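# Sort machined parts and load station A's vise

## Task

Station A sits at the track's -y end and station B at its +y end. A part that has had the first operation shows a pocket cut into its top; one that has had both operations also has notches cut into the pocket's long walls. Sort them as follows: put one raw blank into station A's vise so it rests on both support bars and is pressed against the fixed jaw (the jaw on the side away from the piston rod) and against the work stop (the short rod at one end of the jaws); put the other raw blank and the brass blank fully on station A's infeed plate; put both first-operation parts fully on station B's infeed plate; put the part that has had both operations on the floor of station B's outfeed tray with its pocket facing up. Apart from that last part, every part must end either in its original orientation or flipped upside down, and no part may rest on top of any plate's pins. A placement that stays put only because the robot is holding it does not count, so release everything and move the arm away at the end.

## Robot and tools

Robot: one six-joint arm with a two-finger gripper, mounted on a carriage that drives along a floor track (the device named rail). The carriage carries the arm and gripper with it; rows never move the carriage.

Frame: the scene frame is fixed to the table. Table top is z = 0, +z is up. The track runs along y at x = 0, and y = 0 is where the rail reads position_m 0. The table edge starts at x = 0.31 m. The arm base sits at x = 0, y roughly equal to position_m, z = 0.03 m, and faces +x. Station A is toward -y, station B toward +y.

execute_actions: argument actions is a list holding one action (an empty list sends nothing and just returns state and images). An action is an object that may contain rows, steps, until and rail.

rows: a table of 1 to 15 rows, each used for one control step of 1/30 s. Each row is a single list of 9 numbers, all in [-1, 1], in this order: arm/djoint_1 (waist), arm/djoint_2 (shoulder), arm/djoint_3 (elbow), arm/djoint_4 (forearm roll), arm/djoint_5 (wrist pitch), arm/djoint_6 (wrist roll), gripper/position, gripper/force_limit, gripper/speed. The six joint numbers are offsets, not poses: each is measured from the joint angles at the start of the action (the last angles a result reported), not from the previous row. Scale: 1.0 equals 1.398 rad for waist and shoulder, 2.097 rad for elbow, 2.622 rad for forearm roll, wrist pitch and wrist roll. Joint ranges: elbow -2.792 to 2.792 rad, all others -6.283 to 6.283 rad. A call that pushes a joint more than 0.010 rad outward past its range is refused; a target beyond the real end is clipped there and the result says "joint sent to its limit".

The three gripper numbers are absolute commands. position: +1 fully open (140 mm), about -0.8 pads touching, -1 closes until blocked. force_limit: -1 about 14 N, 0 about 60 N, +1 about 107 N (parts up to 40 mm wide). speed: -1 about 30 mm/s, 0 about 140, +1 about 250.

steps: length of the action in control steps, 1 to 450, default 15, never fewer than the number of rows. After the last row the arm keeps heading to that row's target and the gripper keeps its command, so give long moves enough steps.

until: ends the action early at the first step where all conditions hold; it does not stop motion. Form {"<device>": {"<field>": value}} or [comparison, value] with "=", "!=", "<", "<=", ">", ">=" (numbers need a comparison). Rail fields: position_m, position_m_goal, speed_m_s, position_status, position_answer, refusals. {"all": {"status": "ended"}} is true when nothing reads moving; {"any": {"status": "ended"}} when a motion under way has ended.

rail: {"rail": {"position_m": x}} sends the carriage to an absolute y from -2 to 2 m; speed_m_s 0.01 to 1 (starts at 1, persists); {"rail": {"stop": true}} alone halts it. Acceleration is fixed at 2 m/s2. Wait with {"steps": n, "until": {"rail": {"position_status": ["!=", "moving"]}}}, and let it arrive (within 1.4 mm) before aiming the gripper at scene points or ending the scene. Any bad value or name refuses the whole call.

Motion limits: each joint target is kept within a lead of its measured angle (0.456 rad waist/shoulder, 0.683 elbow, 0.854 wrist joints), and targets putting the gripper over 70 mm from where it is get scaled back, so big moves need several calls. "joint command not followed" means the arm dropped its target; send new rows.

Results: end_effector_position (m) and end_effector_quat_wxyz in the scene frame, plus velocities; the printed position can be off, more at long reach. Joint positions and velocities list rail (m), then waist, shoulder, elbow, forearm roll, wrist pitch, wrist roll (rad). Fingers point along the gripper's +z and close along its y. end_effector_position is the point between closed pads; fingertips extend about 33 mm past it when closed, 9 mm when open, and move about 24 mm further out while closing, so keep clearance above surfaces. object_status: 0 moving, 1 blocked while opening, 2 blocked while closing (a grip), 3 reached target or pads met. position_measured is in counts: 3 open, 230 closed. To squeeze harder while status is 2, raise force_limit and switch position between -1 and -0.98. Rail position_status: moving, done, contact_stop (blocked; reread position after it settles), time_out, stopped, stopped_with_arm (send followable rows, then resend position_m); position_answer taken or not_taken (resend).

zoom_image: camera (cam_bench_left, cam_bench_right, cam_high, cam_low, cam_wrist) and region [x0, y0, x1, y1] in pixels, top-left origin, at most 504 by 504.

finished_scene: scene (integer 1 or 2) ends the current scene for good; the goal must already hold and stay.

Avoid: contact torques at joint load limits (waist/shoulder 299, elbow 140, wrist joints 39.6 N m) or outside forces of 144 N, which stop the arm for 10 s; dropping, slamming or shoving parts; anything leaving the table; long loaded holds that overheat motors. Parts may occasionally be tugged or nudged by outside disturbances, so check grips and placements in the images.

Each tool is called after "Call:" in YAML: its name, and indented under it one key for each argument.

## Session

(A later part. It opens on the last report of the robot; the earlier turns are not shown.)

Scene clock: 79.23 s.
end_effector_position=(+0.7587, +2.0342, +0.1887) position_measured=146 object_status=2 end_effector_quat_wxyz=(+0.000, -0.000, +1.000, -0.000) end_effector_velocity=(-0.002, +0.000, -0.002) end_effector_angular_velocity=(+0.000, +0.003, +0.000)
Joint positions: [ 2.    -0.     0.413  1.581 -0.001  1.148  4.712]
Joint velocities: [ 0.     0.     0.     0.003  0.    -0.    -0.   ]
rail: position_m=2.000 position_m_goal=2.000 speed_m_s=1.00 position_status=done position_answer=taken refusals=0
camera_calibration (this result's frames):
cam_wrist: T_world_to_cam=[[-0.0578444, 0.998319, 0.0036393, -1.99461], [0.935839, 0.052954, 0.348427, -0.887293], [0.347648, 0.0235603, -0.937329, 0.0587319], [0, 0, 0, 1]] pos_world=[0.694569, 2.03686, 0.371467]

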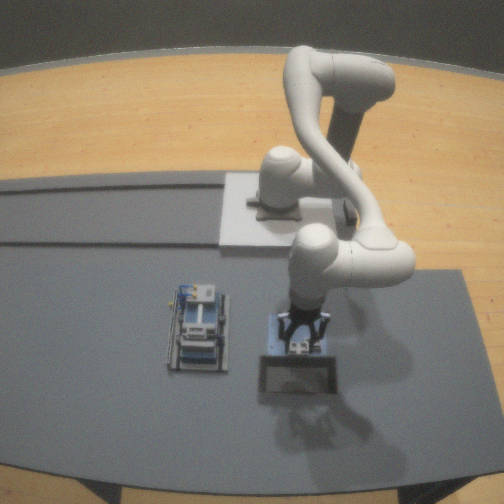

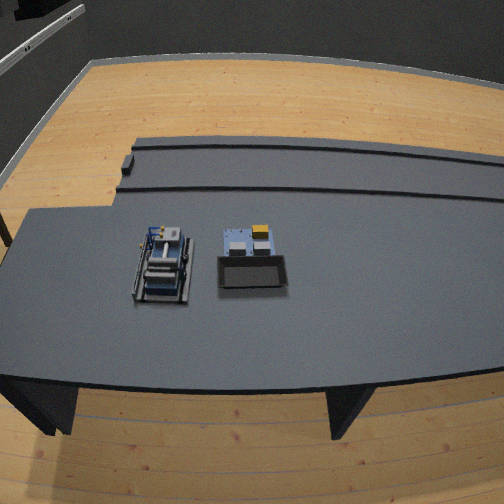

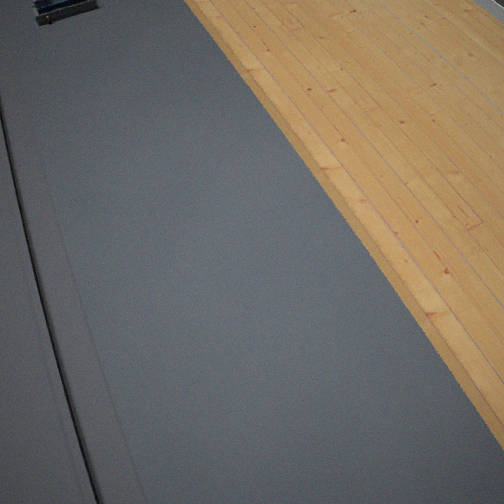

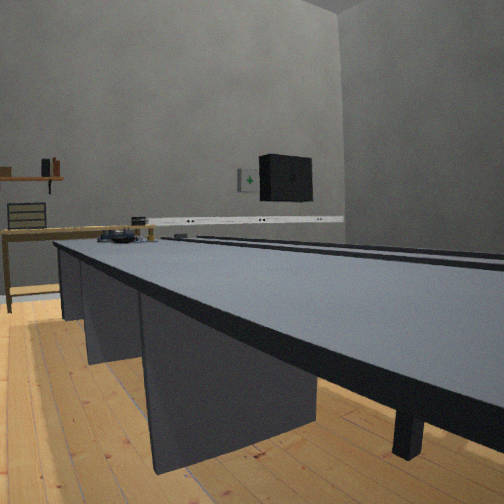

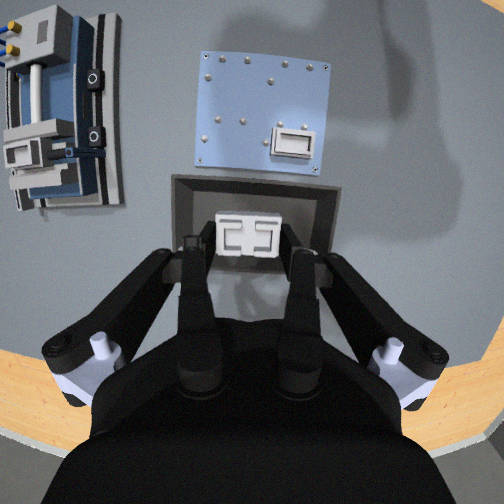

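Call:
execute_actions:
  actions:
    - {"rows":[[0,0.01,0.0015,0,-0.0065,0,-1,0.5,-0.5],[0,0.02,0.003,0,-0.013,0,-1,0.5,-0.5],[0,0.03,0.0043,0,-0.0195,0,-1,0.5,-0.5],[0,0.04,0.0057,0,-0.026,0,-1,0.5,-0.5],[0,0.05,0.0072,0,-0.0325,0,-1,0.5,-0.5],[0,0.06,0.0086,0,-0.039,0,-1,0.5,-0.5],[0,0.07,0.01,0,-0.0455,0,-1,0.5,-0.5],[0,0.08,0.0115,0,-0.052,0,-1,0.5,-0.5],[0,0.09,0.013,0,-0.0585,0,-1,0.5,-0.5],[0,0.097,0.014,0,-0.063,0,-1,0.5,-0.5],[0,0.102,0.0146,0,-0.0663,0,-1,0.5,-0.5],[0,0.1047,0.015,0,-0.068,0,-1,0.5,-0.5]],"steps":22}

Call:
zoom_image:
  camera: "cam_bench_left"
  region: [250, 330, 350, 410]

Scene clock: 87.23 s.
end_effector_position=(+0.7905, +2.0342, +0.0601) position_measured=146 object_status=2 end_effector_quat_wxyz=(+0.001, -0.000, +1.000, -0.000) end_effector_velocity=(-0.000, -0.000, -0.001) end_effector_angular_velocity=(+0.000, +0.000, -0.001)
Joint positions: [ 2.    -0.     0.559  1.612 -0.001  0.97   4.712]
Joint velocities: [ 0.    -0.     0.001  0.001  0.    -0.001 -0.   ]
rail: position_m=2.000 position_m_goal=2.000 speed_m_s=1.00 position_status=done position_answer=taken refusals=0
camera_calibration (this result's frames):
cam_wrist: T_world_to_cam=[[-0.0579984, 0.99831, 0.00364136, -1.99222], [0.935557, 0.0530791, 0.349164, -0.872351], [0.34838, 0.0236576, -0.937055, -0.0735944], [0, 0, 0, 1]] pos_world=[0.726228, 2.0369, 0.242886]

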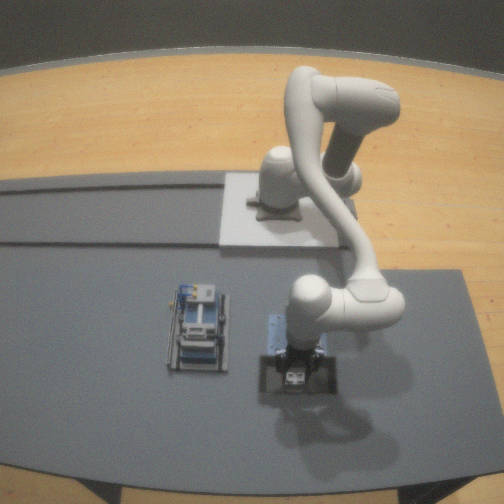

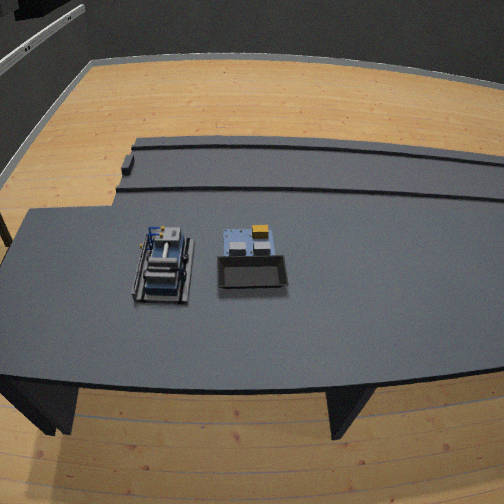

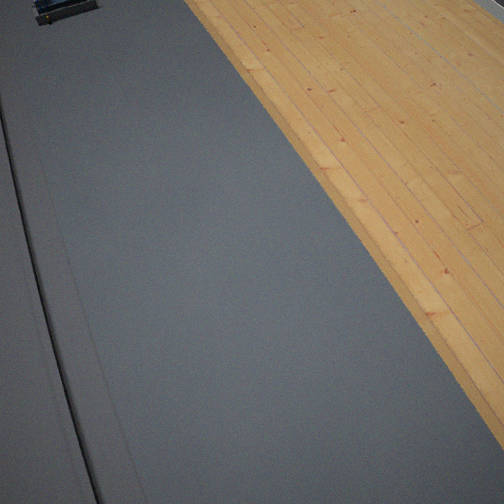

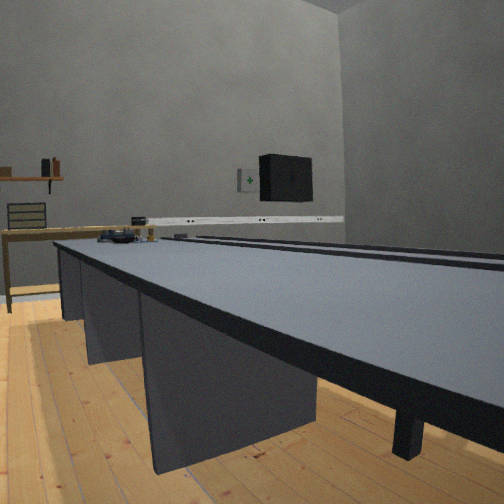

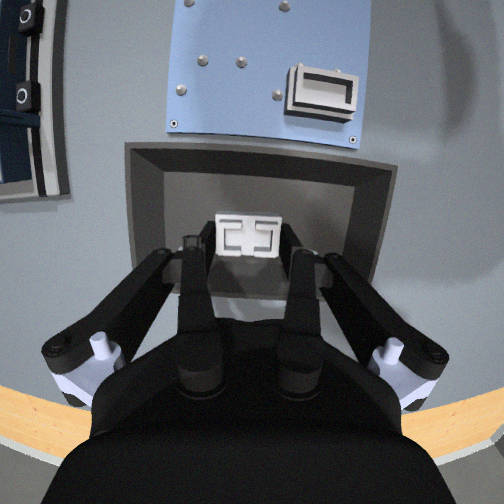

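Region (250, 330, 350, 410) of cam_bench_left's 504x504 image, scaled by 5.040, with more detail than that image has; it fills the top 403 rows of this view, and the rest is white.

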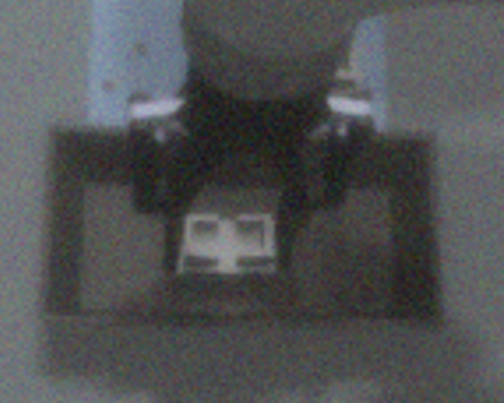

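Call:
execute_actions:
  actions:
    - {"rows":[[0,0.0013,0.0006,0,-0.0012,0,-1,0.5,-0.5],[0,0.0026,0.00115,0,-0.0023,0,-1,0.5,-0.5],[0,0.0026,0.00115,0,-0.0023,0,-1,0.5,-0.5],[0,0.0026,0.00115,0,-0.0023,0,-1,0.5,-0.5],[0,0.0026,0.00115,0,-0.0023,0,-1,0.5,-0.5],[0,0.0026,0.00115,0,-0.0023,0,-1,0.5,-0.5],[0,0.0026,0.00115,0,-0.0023,0,0.2,0.5,0]],"steps":15}

Call:
zoom_image:
  camera: "cam_wrist"
  region: [170, 165, 330, 285]

Scene clock: 91.60 s.
end_effector_position=(+0.7904, +2.0342, +0.0556) position_measured=104 object_status=0 end_effector_quat_wxyz=(+0.000, -0.000, +1.000, -0.000) end_effector_velocity=(+0.001, -0.000, +0.003) end_effector_angular_velocity=(-0.000, -0.003, -0.000)
Joint positions: [ 2.    -0.     0.563  1.614 -0.001  0.964  4.712]
Joint velocities: [ 0.    -0.    -0.003 -0.001 -0.     0.002  0.   ]
rail: position_m=2.000 position_m_goal=2.000 speed_m_s=1.00 position_status=done position_answer=taken refusals=0
camera_calibration (this result's frames):
cam_wrist: T_world_to_cam=[[-0.0580094, 0.99831, 0.00358967, -1.99213], [0.935741, 0.0531199, 0.348665, -0.870894], [0.347885, 0.0235848, -0.937241, -0.0772398], [0, 0, 0, 1]] pos_world=[0.72624, 2.03685, 0.238409]

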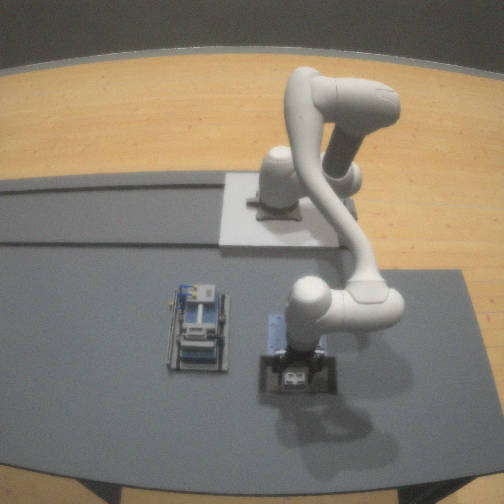

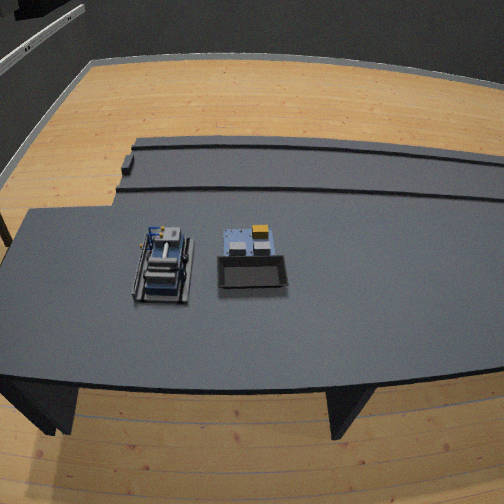

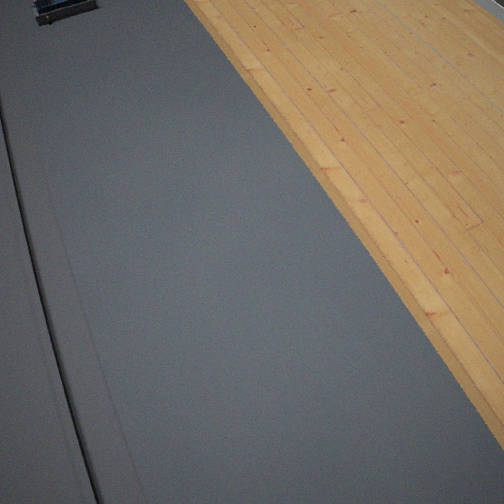

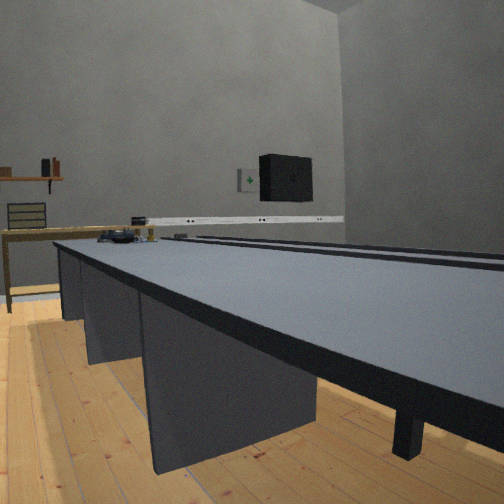

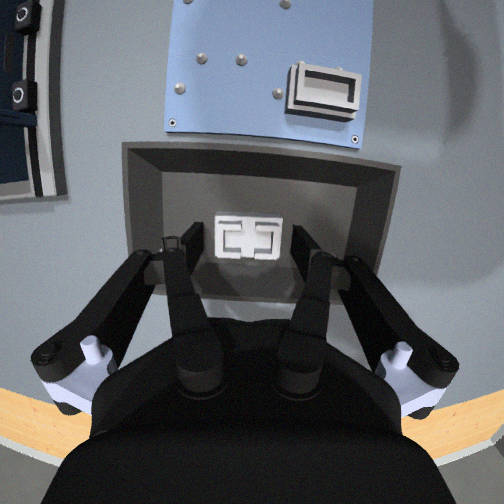

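Region (170, 165, 330, 285) of cam_wrist's 504x504 image, scaled by 3.150, with more detail than that image has; it fills the top 378 rows of this view, and the rest is white.

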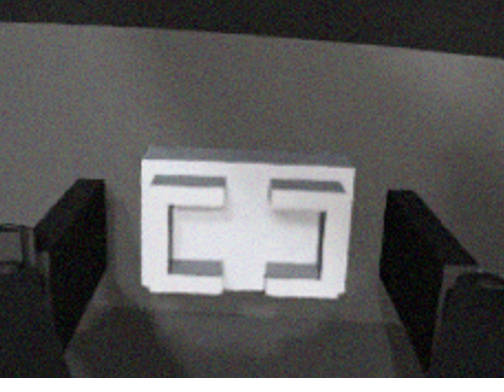

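Call:
execute_actions:
  actions:
    - {"rows":[[0,-0.19,0.0618,0,0.052,0,0.2,0.5,0]],"steps":8}

Call:
execute_actions:
  actions:
    - {"rail":{"position_m":1.712},"steps":60,"until":{"rail":{"position_status":["!=","moving"]}}}

Scene clock: 98.87 s.
end_effector_position=(+0.7297, +2.0342, +0.1377) position_measured=104 object_status=3 end_effector_quat_wxyz=(+0.000, -0.000, +1.000, -0.000) end_effector_velocity=(-0.346, -0.000, +0.402) end_effector_angular_velocity=(-0.000, -0.001, -0.000)
Joint positions: [ 2.    -0.     0.409  1.689 -0.001  1.043  4.712]
Joint velocities: [ 0.     0.    -0.815  0.399 -0.     0.415  0.   ]
rail: position_m=2.000 position_m_goal=2.000 speed_m_s=1.00 position_status=done position_answer=taken refusals=0
camera_calibration (this result's frames):
cam_wrist: T_world_to_cam=[[-0.057958, 0.998312, 0.00366128, -1.99608], [0.93569, 0.0530431, 0.348813, -0.84254], [0.34803, 0.0236423, -0.937185, 0.0205456], [0, 0, 0, 1]] pos_world=[0.665517, 2.03692, 0.320452]

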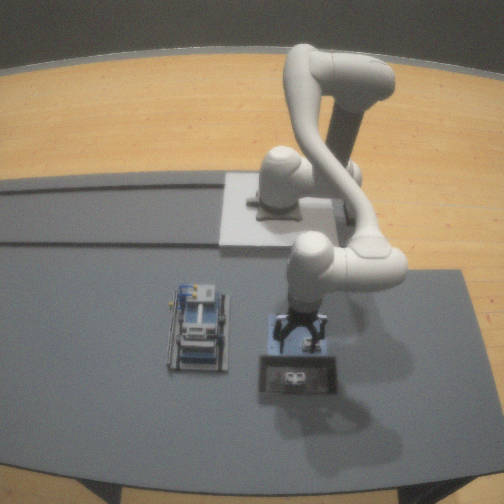

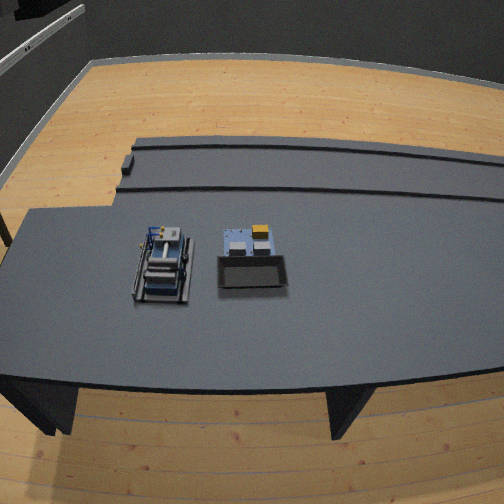

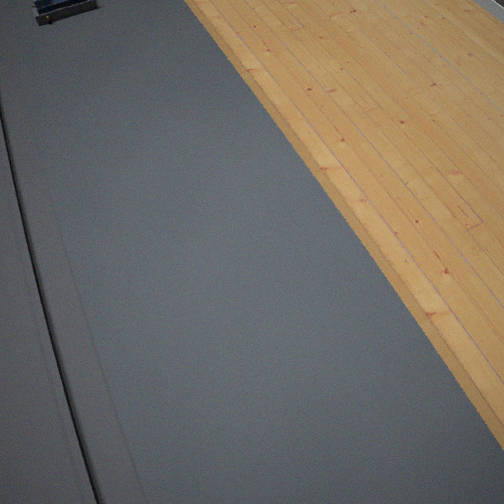

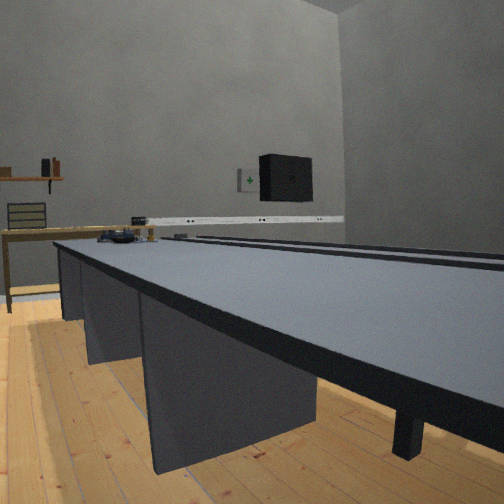

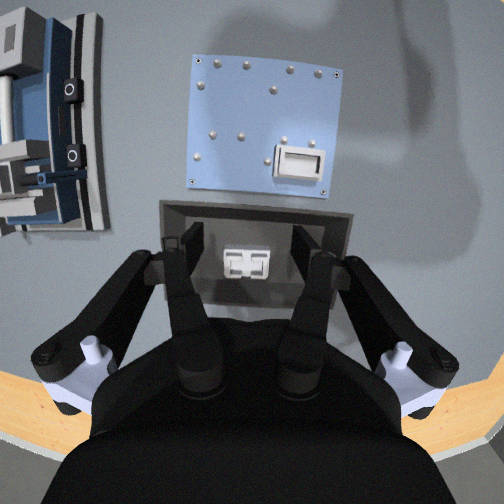

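Scene clock: 99.63 s.
end_effector_position=(+0.6800, +1.7450, +0.1893) position_measured=104 object_status=3 end_effector_quat_wxyz=(+0.000, -0.000, +1.000, -0.000) end_effector_velocity=(-0.000, -0.005, -0.000) end_effector_angular_velocity=(-0.000, +0.000, -0.000)
Joint positions: [ 1.711 -0.     0.297  1.744 -0.001  1.1    4.712]
Joint velocities: [-0.005  0.     0.    -0.    -0.     0.    -0.   ]
rail: position_m=1.711 position_m_goal=1.712 speed_m_s=1.00 position_status=done position_answer=taken refusals=0
camera_calibration (this result's frames):
cam_wrist: T_world_to_cam=[[-0.0577739, 0.998324, 0.00348043, -1.71054], [0.935887, 0.0529464, 0.3483, -0.798559], [0.347532, 0.02338, -0.937377, 0.0938667], [0, 0, 0, 1]] pos_world=[0.615914, 1.74776, 0.37208]

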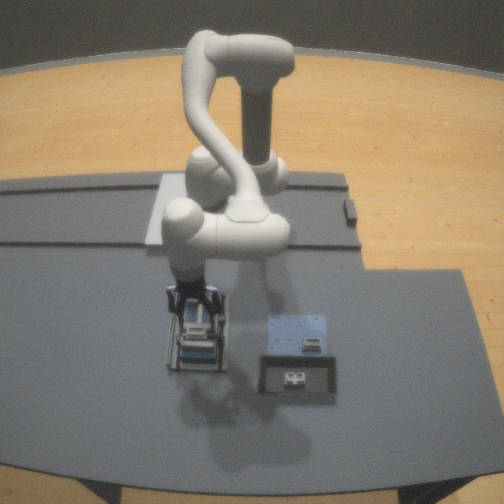

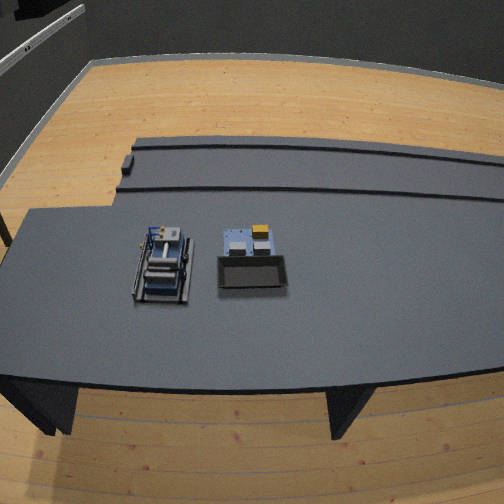

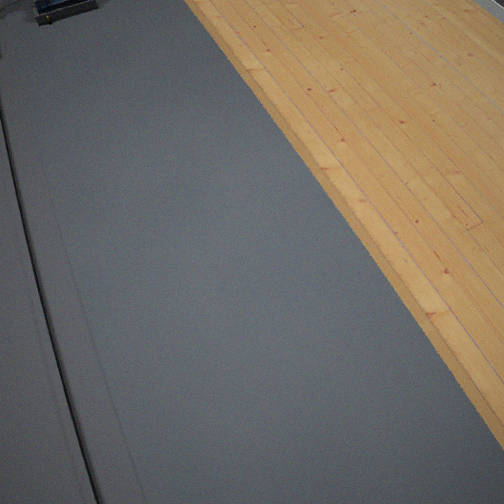

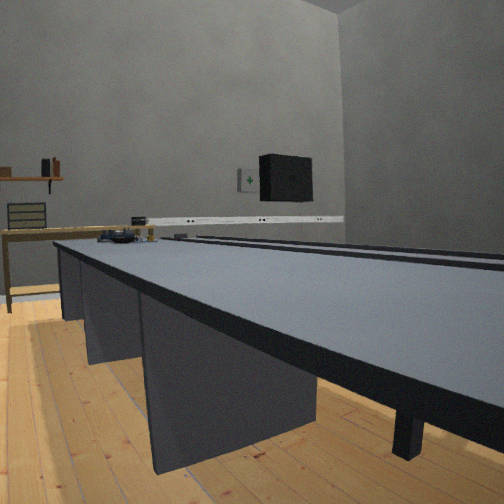

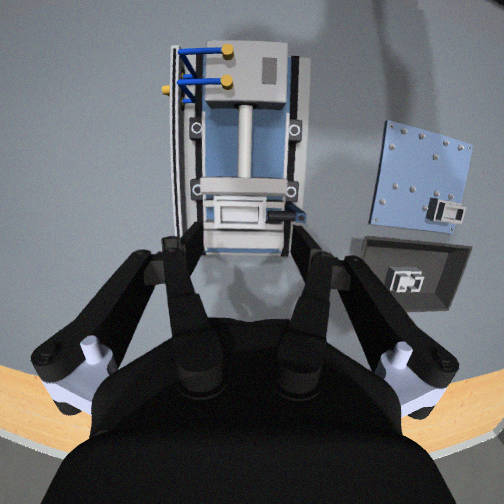

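Call:
execute_actions:
  actions:
    - {"rows":[[0,0.005,0.007,0,-0.0085,-0.0153,0.2,0.5,0],[0,0.011,0.014,0,-0.017,-0.0153,0.2,0.5,0],[0,0.0165,0.021,0,-0.0255,-0.0153,0.2,0.5,0],[0,0.022,0.028,0,-0.034,-0.0153,0.2,0.5,0],[0,0.0275,0.0345,0,-0.0422,-0.0153,0.2,0.5,0]],"rail":{"position_m":1.703},"steps":18}

Call:
zoom_image:
  camera: "cam_wrist"
  region: [170, 165, 330, 285]

Scene clock: 105.50 s.
end_effector_position=(+0.6715, +1.7369, +0.1283) position_measured=104 object_status=3 end_effector_quat_wxyz=(+0.000, -0.020, +1.000, -0.000) end_effector_velocity=(-0.000, -0.000, -0.000) end_effector_angular_velocity=(+0.000, +0.000, -0.000)
Joint positions: [ 1.703 -0.     0.336  1.816 -0.001  0.989  4.672]
Joint velocities: [ 0. -0. -0.  0.  0. -0. -0.]
rail: position_m=1.703 position_m_goal=1.703 speed_m_s=1.00 position_status=done position_answer=taken refusals=0
camera_calibration (this result's frames):
cam_wrist: T_world_to_cam=[[-0.0978602, 0.995194, 0.00353245, -1.67037], [0.933078, 0.0905166, 0.348099, -0.832301], [0.346106, 0.0373611, -0.937451, 0.0165406], [0, 0, 0, 1]] pos_world=[0.607414, 1.73707, 0.311129]

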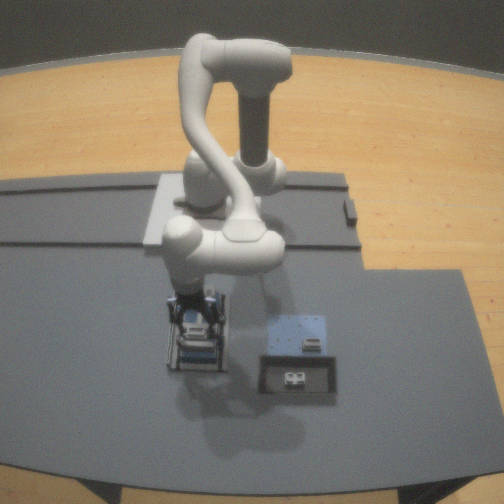

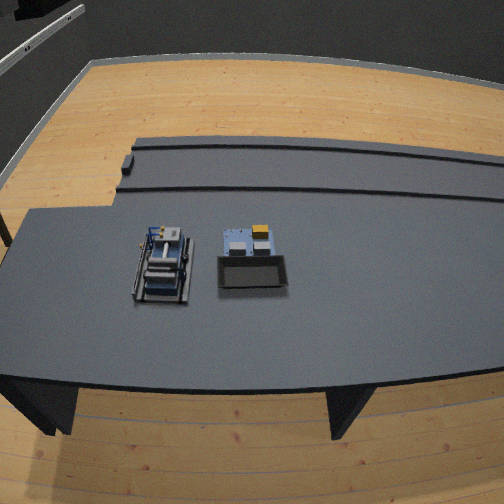

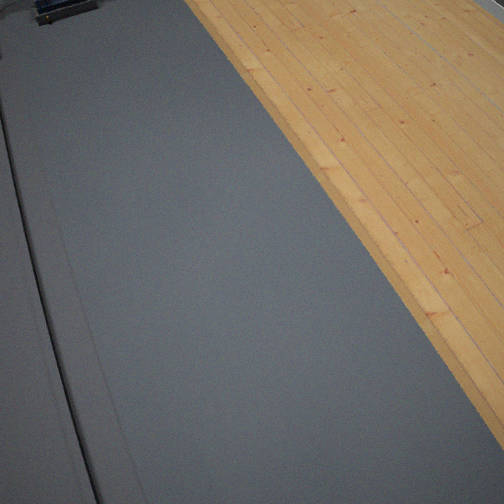

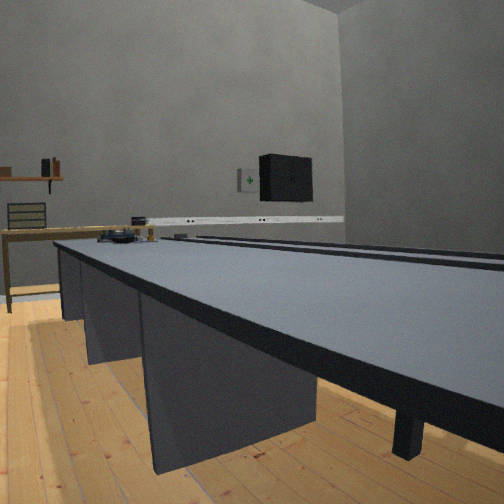

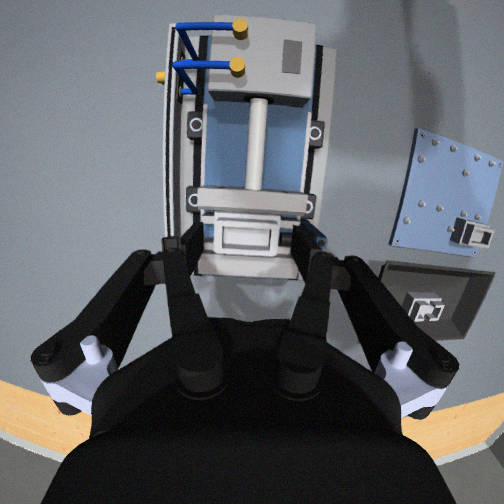

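Region (170, 165, 330, 285) of cam_wrist's 504x504 image, scaled by 3.150, with more detail than that image has; it fills the top 378 rows of this view, and the rest is white.

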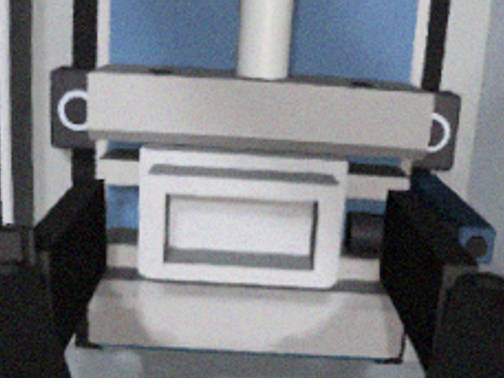

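Call:
execute_actions:
  actions:
    - {"rows":[[-0.0014,-0.0004,-0.0002,0,0.0004,0.003,0.2,0.5,-0.5],[-0.0014,-0.0004,-0.0002,0,0.0004,0.003,0.2,0.5,-0.5],[-0.0014,-0.0004,-0.0002,0,0.0004,0.003,-1,0.5,-0.5]],"steps":18}

Scene clock: 109.10 s.
end_effector_position=(+0.6716, +1.7357, +0.1291) position_measured=146 object_status=2 end_effector_quat_wxyz=(+0.000, -0.015, +1.000, -0.000) end_effector_velocity=(+0.000, +0.000, +0.000) end_effector_angular_velocity=(+0.000, -0.000, -0.000)
Joint positions: [ 1.703 -0.002  0.335  1.816 -0.001  0.99   4.68 ]
Joint velocities: [ 0.  0. -0.  0.  0. -0.  0.]
rail: position_m=1.703 position_m_goal=1.703 speed_m_s=1.00 position_status=done position_answer=taken refusals=0
camera_calibration (this result's frames):
cam_wrist: T_world_to_cam=[[-0.088061, 0.996109, 0.00353545, -1.67727], [0.933886, 0.0813244, 0.348199, -0.817133], [0.346556, 0.0339644, -0.937414, 0.0228968], [0, 0, 0, 1]] pos_world=[0.607472, 1.73642, 0.311918]

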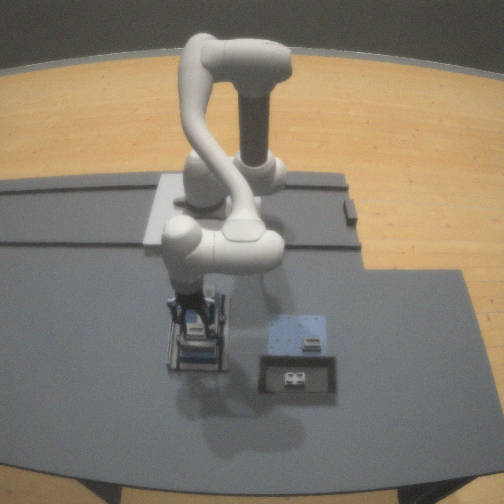

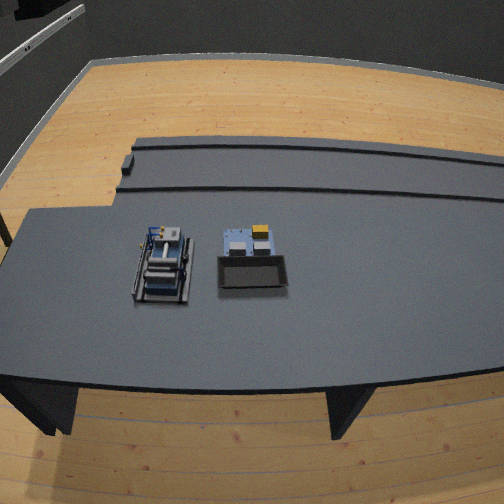

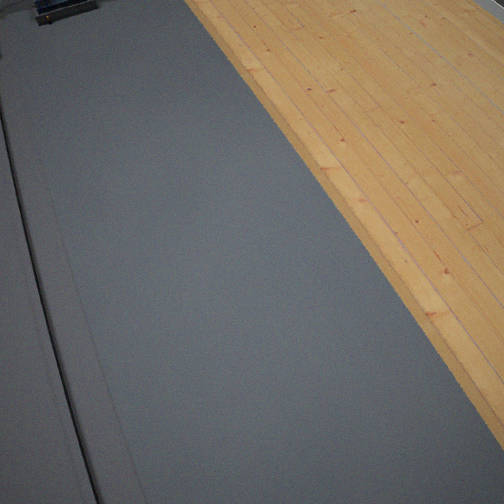

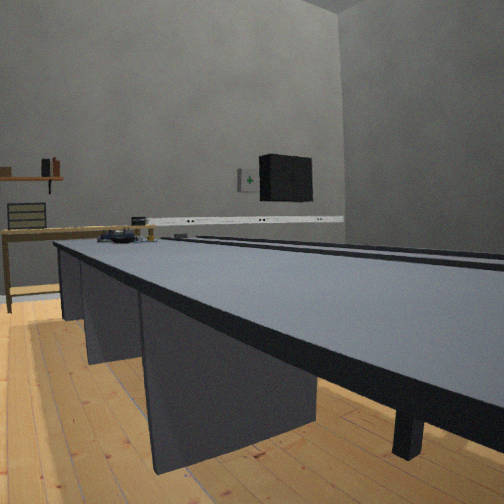

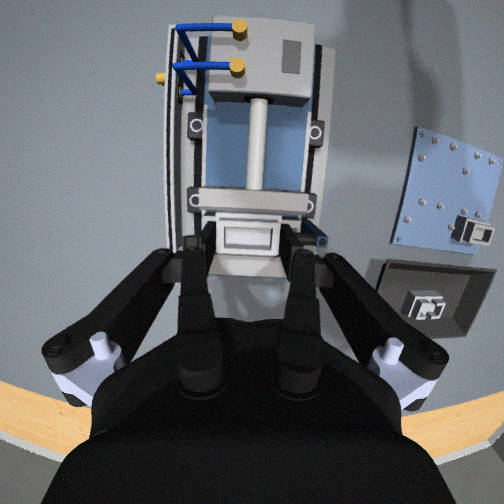

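Call:
execute_actions:
  actions:
    - {"rows":[[0,-0.004,-0.003,0,0.0045,0,-1,0.5,-0.5],[0,-0.009,-0.0066,0,0.01,0,-1,0.5,-0.5],[0,-0.0143,-0.0106,0,0.0162,0,-1,0.5,-0.5],[0,-0.0197,-0.0146,0,0.0223,0,-1,0.5,-0.5],[0,-0.025,-0.0186,0,0.0284,0,-1,0.5,-0.5],[0,-0.0304,-0.0225,0,0.0344,0,-1,0.5,-0.5],[0,-0.0358,-0.0265,0,0.0405,0,-1,0.5,-0.5]],"steps":15}

Call:
execute_actions:
  actions:
    - {"rows":[[0,-0.02,0.017,0,-0.003,0.005,-1,0.5,-0.5],[0,-0.04,0.034,0,-0.006,0.01,-1,0.5,-0.5],[0,-0.06,0.051,0,-0.009,0.016,-1,0.5,-0.5],[0,-0.084,0.0716,0,-0.0125,0.023,-1,0.5,-0.5]],"rail":{"position_m":1.977},"steps":60,"until":{"rail":{"position_status":["!=","moving"]}}}

Call:
execute_actions:
  actions:
    - {"rows":[[0,0.01,0.0065,0,-0.01,0,-1,0.5,-0.5],[0,0.02,0.013,0,-0.02,0,-1,0.5,-0.5],[0,0.03,0.02,0,-0.031,0,-1,0.5,-0.5],[0,0.04,0.0265,0,-0.042,0,-1,0.5,-0.5],[0,0.0472,0.0316,0,-0.0504,0,-1,0.5,-0.5]],"steps":15}

Scene clock: 118.00 s.
end_effector_position=(+0.6715, +1.7357, +0.1895) position_measured=146 object_status=2 end_effector_quat_wxyz=(-0.000, -0.015, +1.000, -0.000) end_effector_velocity=(-0.000, -0.000, +0.000) end_effector_angular_velocity=(-0.000, +0.000, +0.000)
Joint positions: [ 1.703 -0.002  0.285  1.76  -0.001  1.097  4.68 ]
Joint velocities: [ 0. -0.  0.  0. -0.  0.  0.]
rail: position_m=1.703 position_m_goal=1.703 speed_m_s=1.00 position_status=done position_answer=taken refusals=0
camera_calibration (this result's frames):
cam_wrist: T_world_to_cam=[[-0.0879595, 0.996118, 0.00360017, -1.67759], [0.934133, 0.08123, 0.347558, -0.83794], [0.345917, 0.0339341, -0.937651, 0.0800487], [0, 0, 0, 1]] pos_world=[0.607498, 1.73643, 0.372331]

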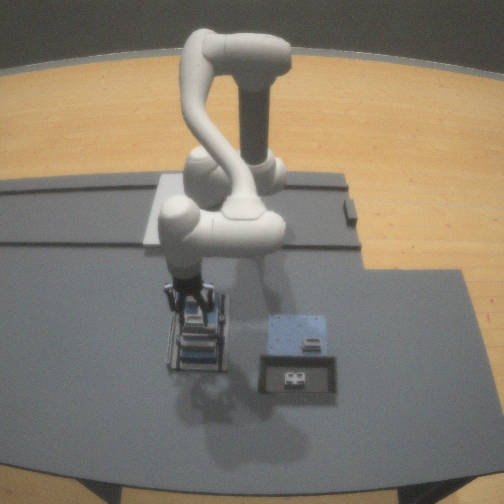

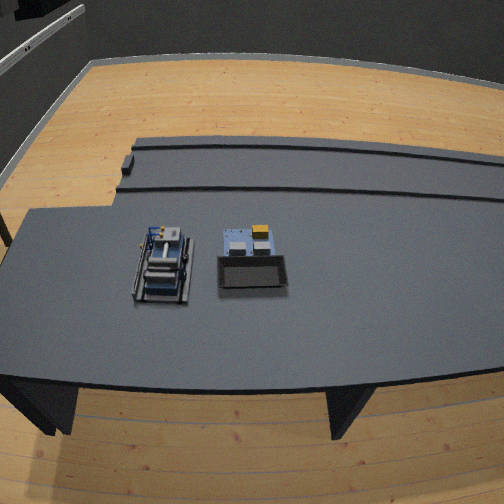

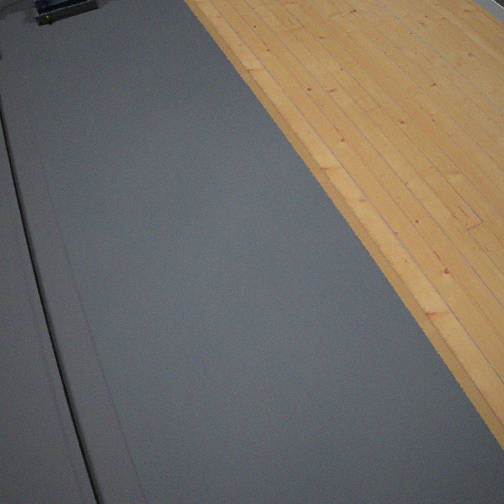

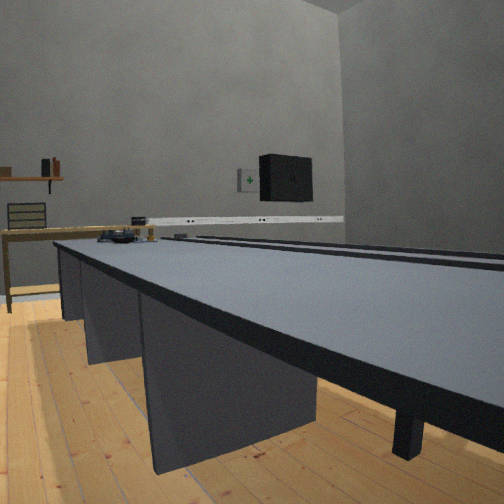

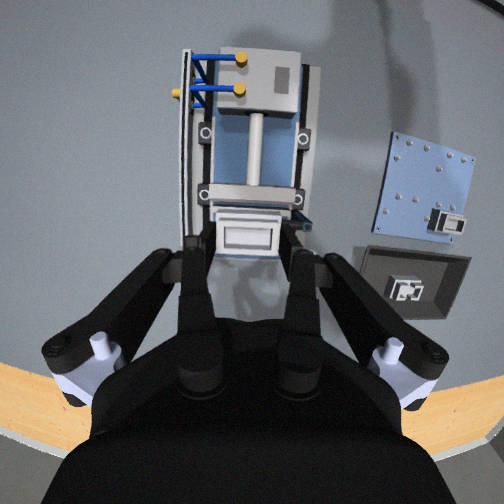

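Scene clock: 118.77 s.
end_effector_position=(+0.5920, +2.0109, +0.1897) position_measured=146 object_status=2 end_effector_quat_wxyz=(-0.000, +0.015, +1.000, -0.000) end_effector_velocity=(+0.000, -0.009, -0.000) end_effector_angular_velocity=(+0.000, +0.000, -0.000)
Joint positions: [ 1.978 -0.002  0.168  1.911 -0.001  1.064  4.74 ]
Joint velocities: [-0.009  0.     0.    -0.     0.     0.     0.   ]
rail: position_m=1.978 position_m_goal=1.977 speed_m_s=1.00 position_status=done position_answer=taken refusals=0
camera_calibration (this result's frames):
cam_wrist: T_world_to_cam=[[-0.0279263, 0.999604, 0.00358027, -2.00126], [0.93729, 0.0249402, 0.347656, -0.674777], [0.347429, 0.0130645, -0.937615, 0.139477], [0, 0, 0, 1]] pos_world=[0.528116, 2.01548, 0.372531]

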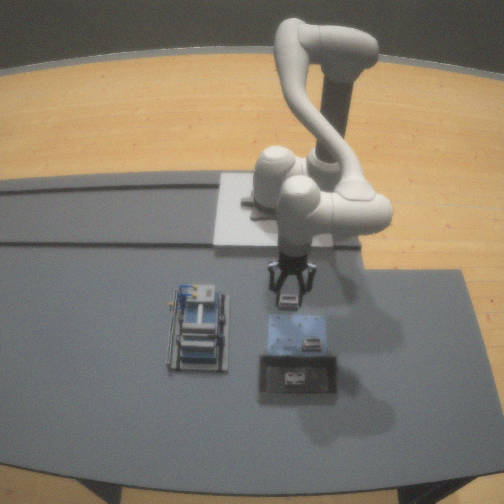

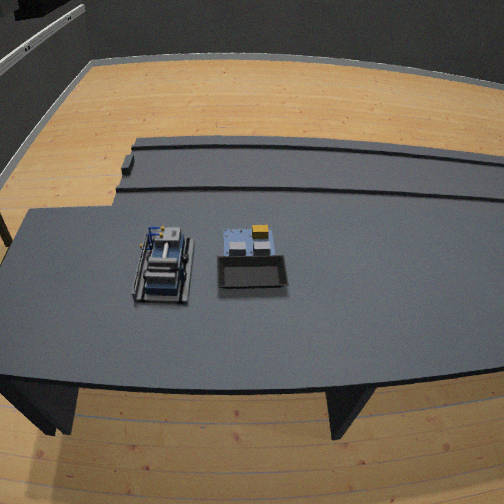

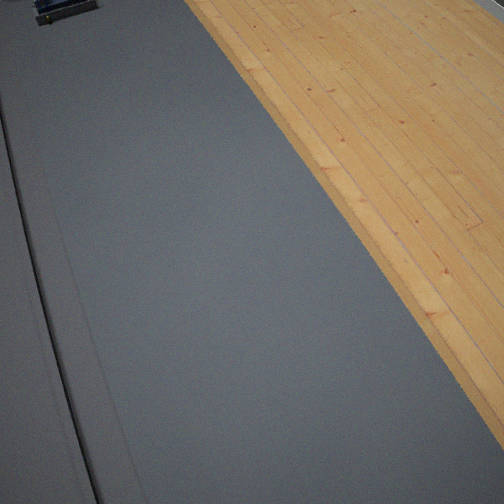

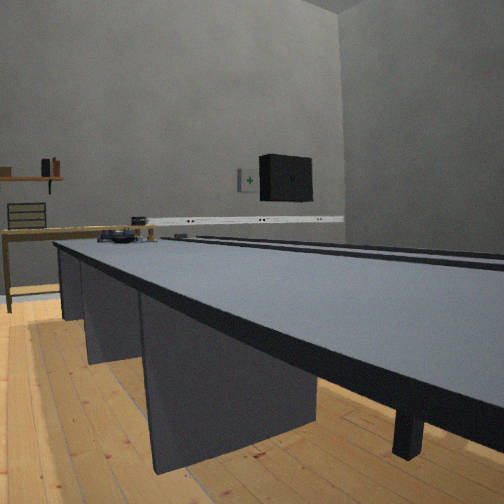

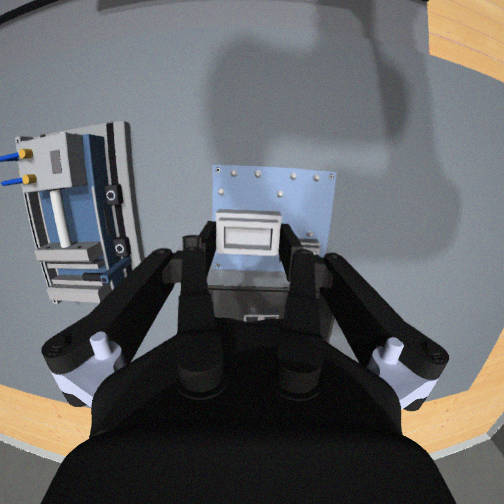

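Scene clock: 119.27 s.
end_effector_position=(+0.5920, +2.0102, +0.1195) position_measured=146 object_status=2 end_effector_quat_wxyz=(-0.000, +0.015, +1.000, -0.000) end_effector_velocity=(-0.000, +0.000, -0.000) end_effector_angular_velocity=(+0.000, +0.000, -0.000)
Joint positions: [ 1.977 -0.002  0.234  1.977 -0.001  0.932  4.74 ]
Joint velocities: [ 0.    -0.    -0.     0.001  0.001 -0.     0.   ]
rail: position_m=1.977 position_m_goal=1.977 speed_m_s=1.00 position_status=done position_answer=taken refusals=0
camera_calibration (this result's frames):
cam_wrist: T_world_to_cam=[[-0.0280275, 0.999601, 0.00361527, -2.00026], [0.937306, 0.0250237, 0.347608, -0.650588], [0.347379, 0.0131312, -0.937633, 0.073574], [0, 0, 0, 1]] pos_world=[0.52818, 2.01478, 0.302367]

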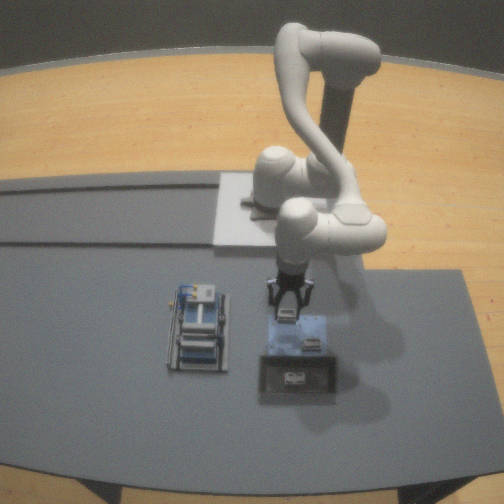

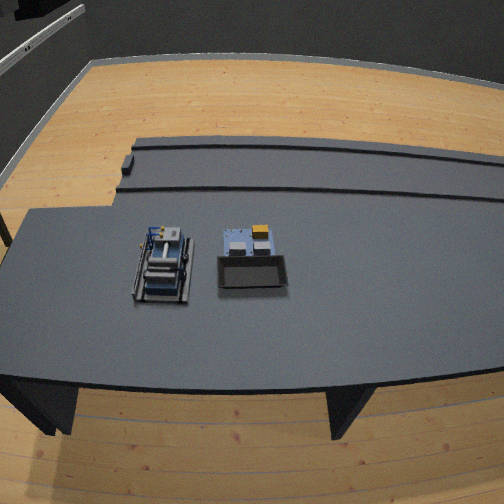

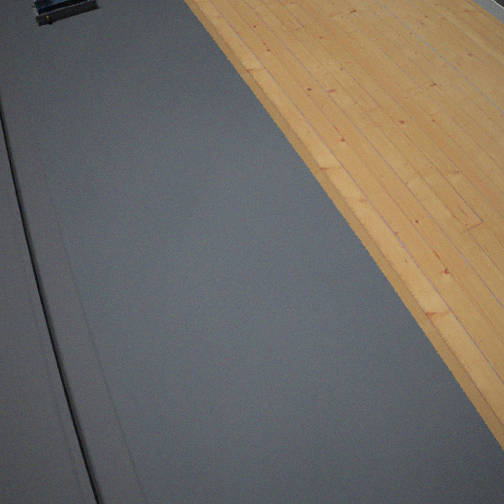

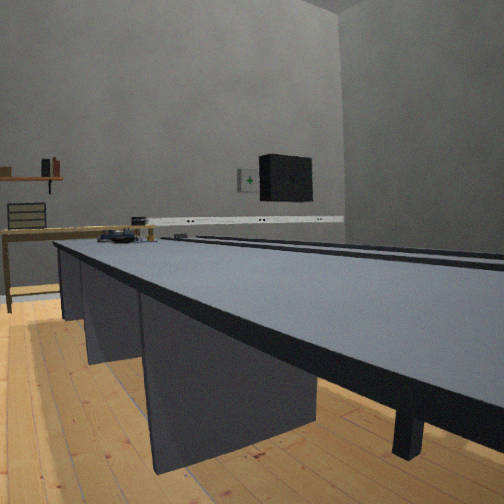

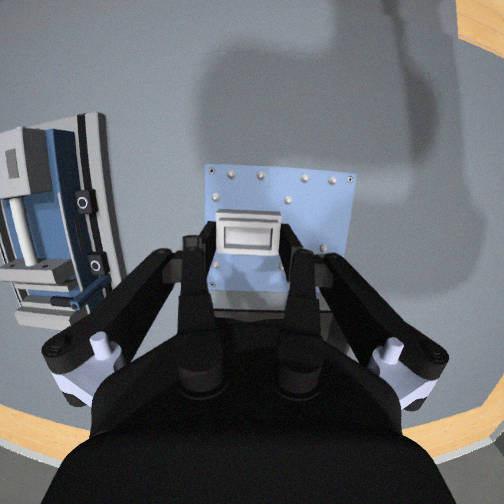

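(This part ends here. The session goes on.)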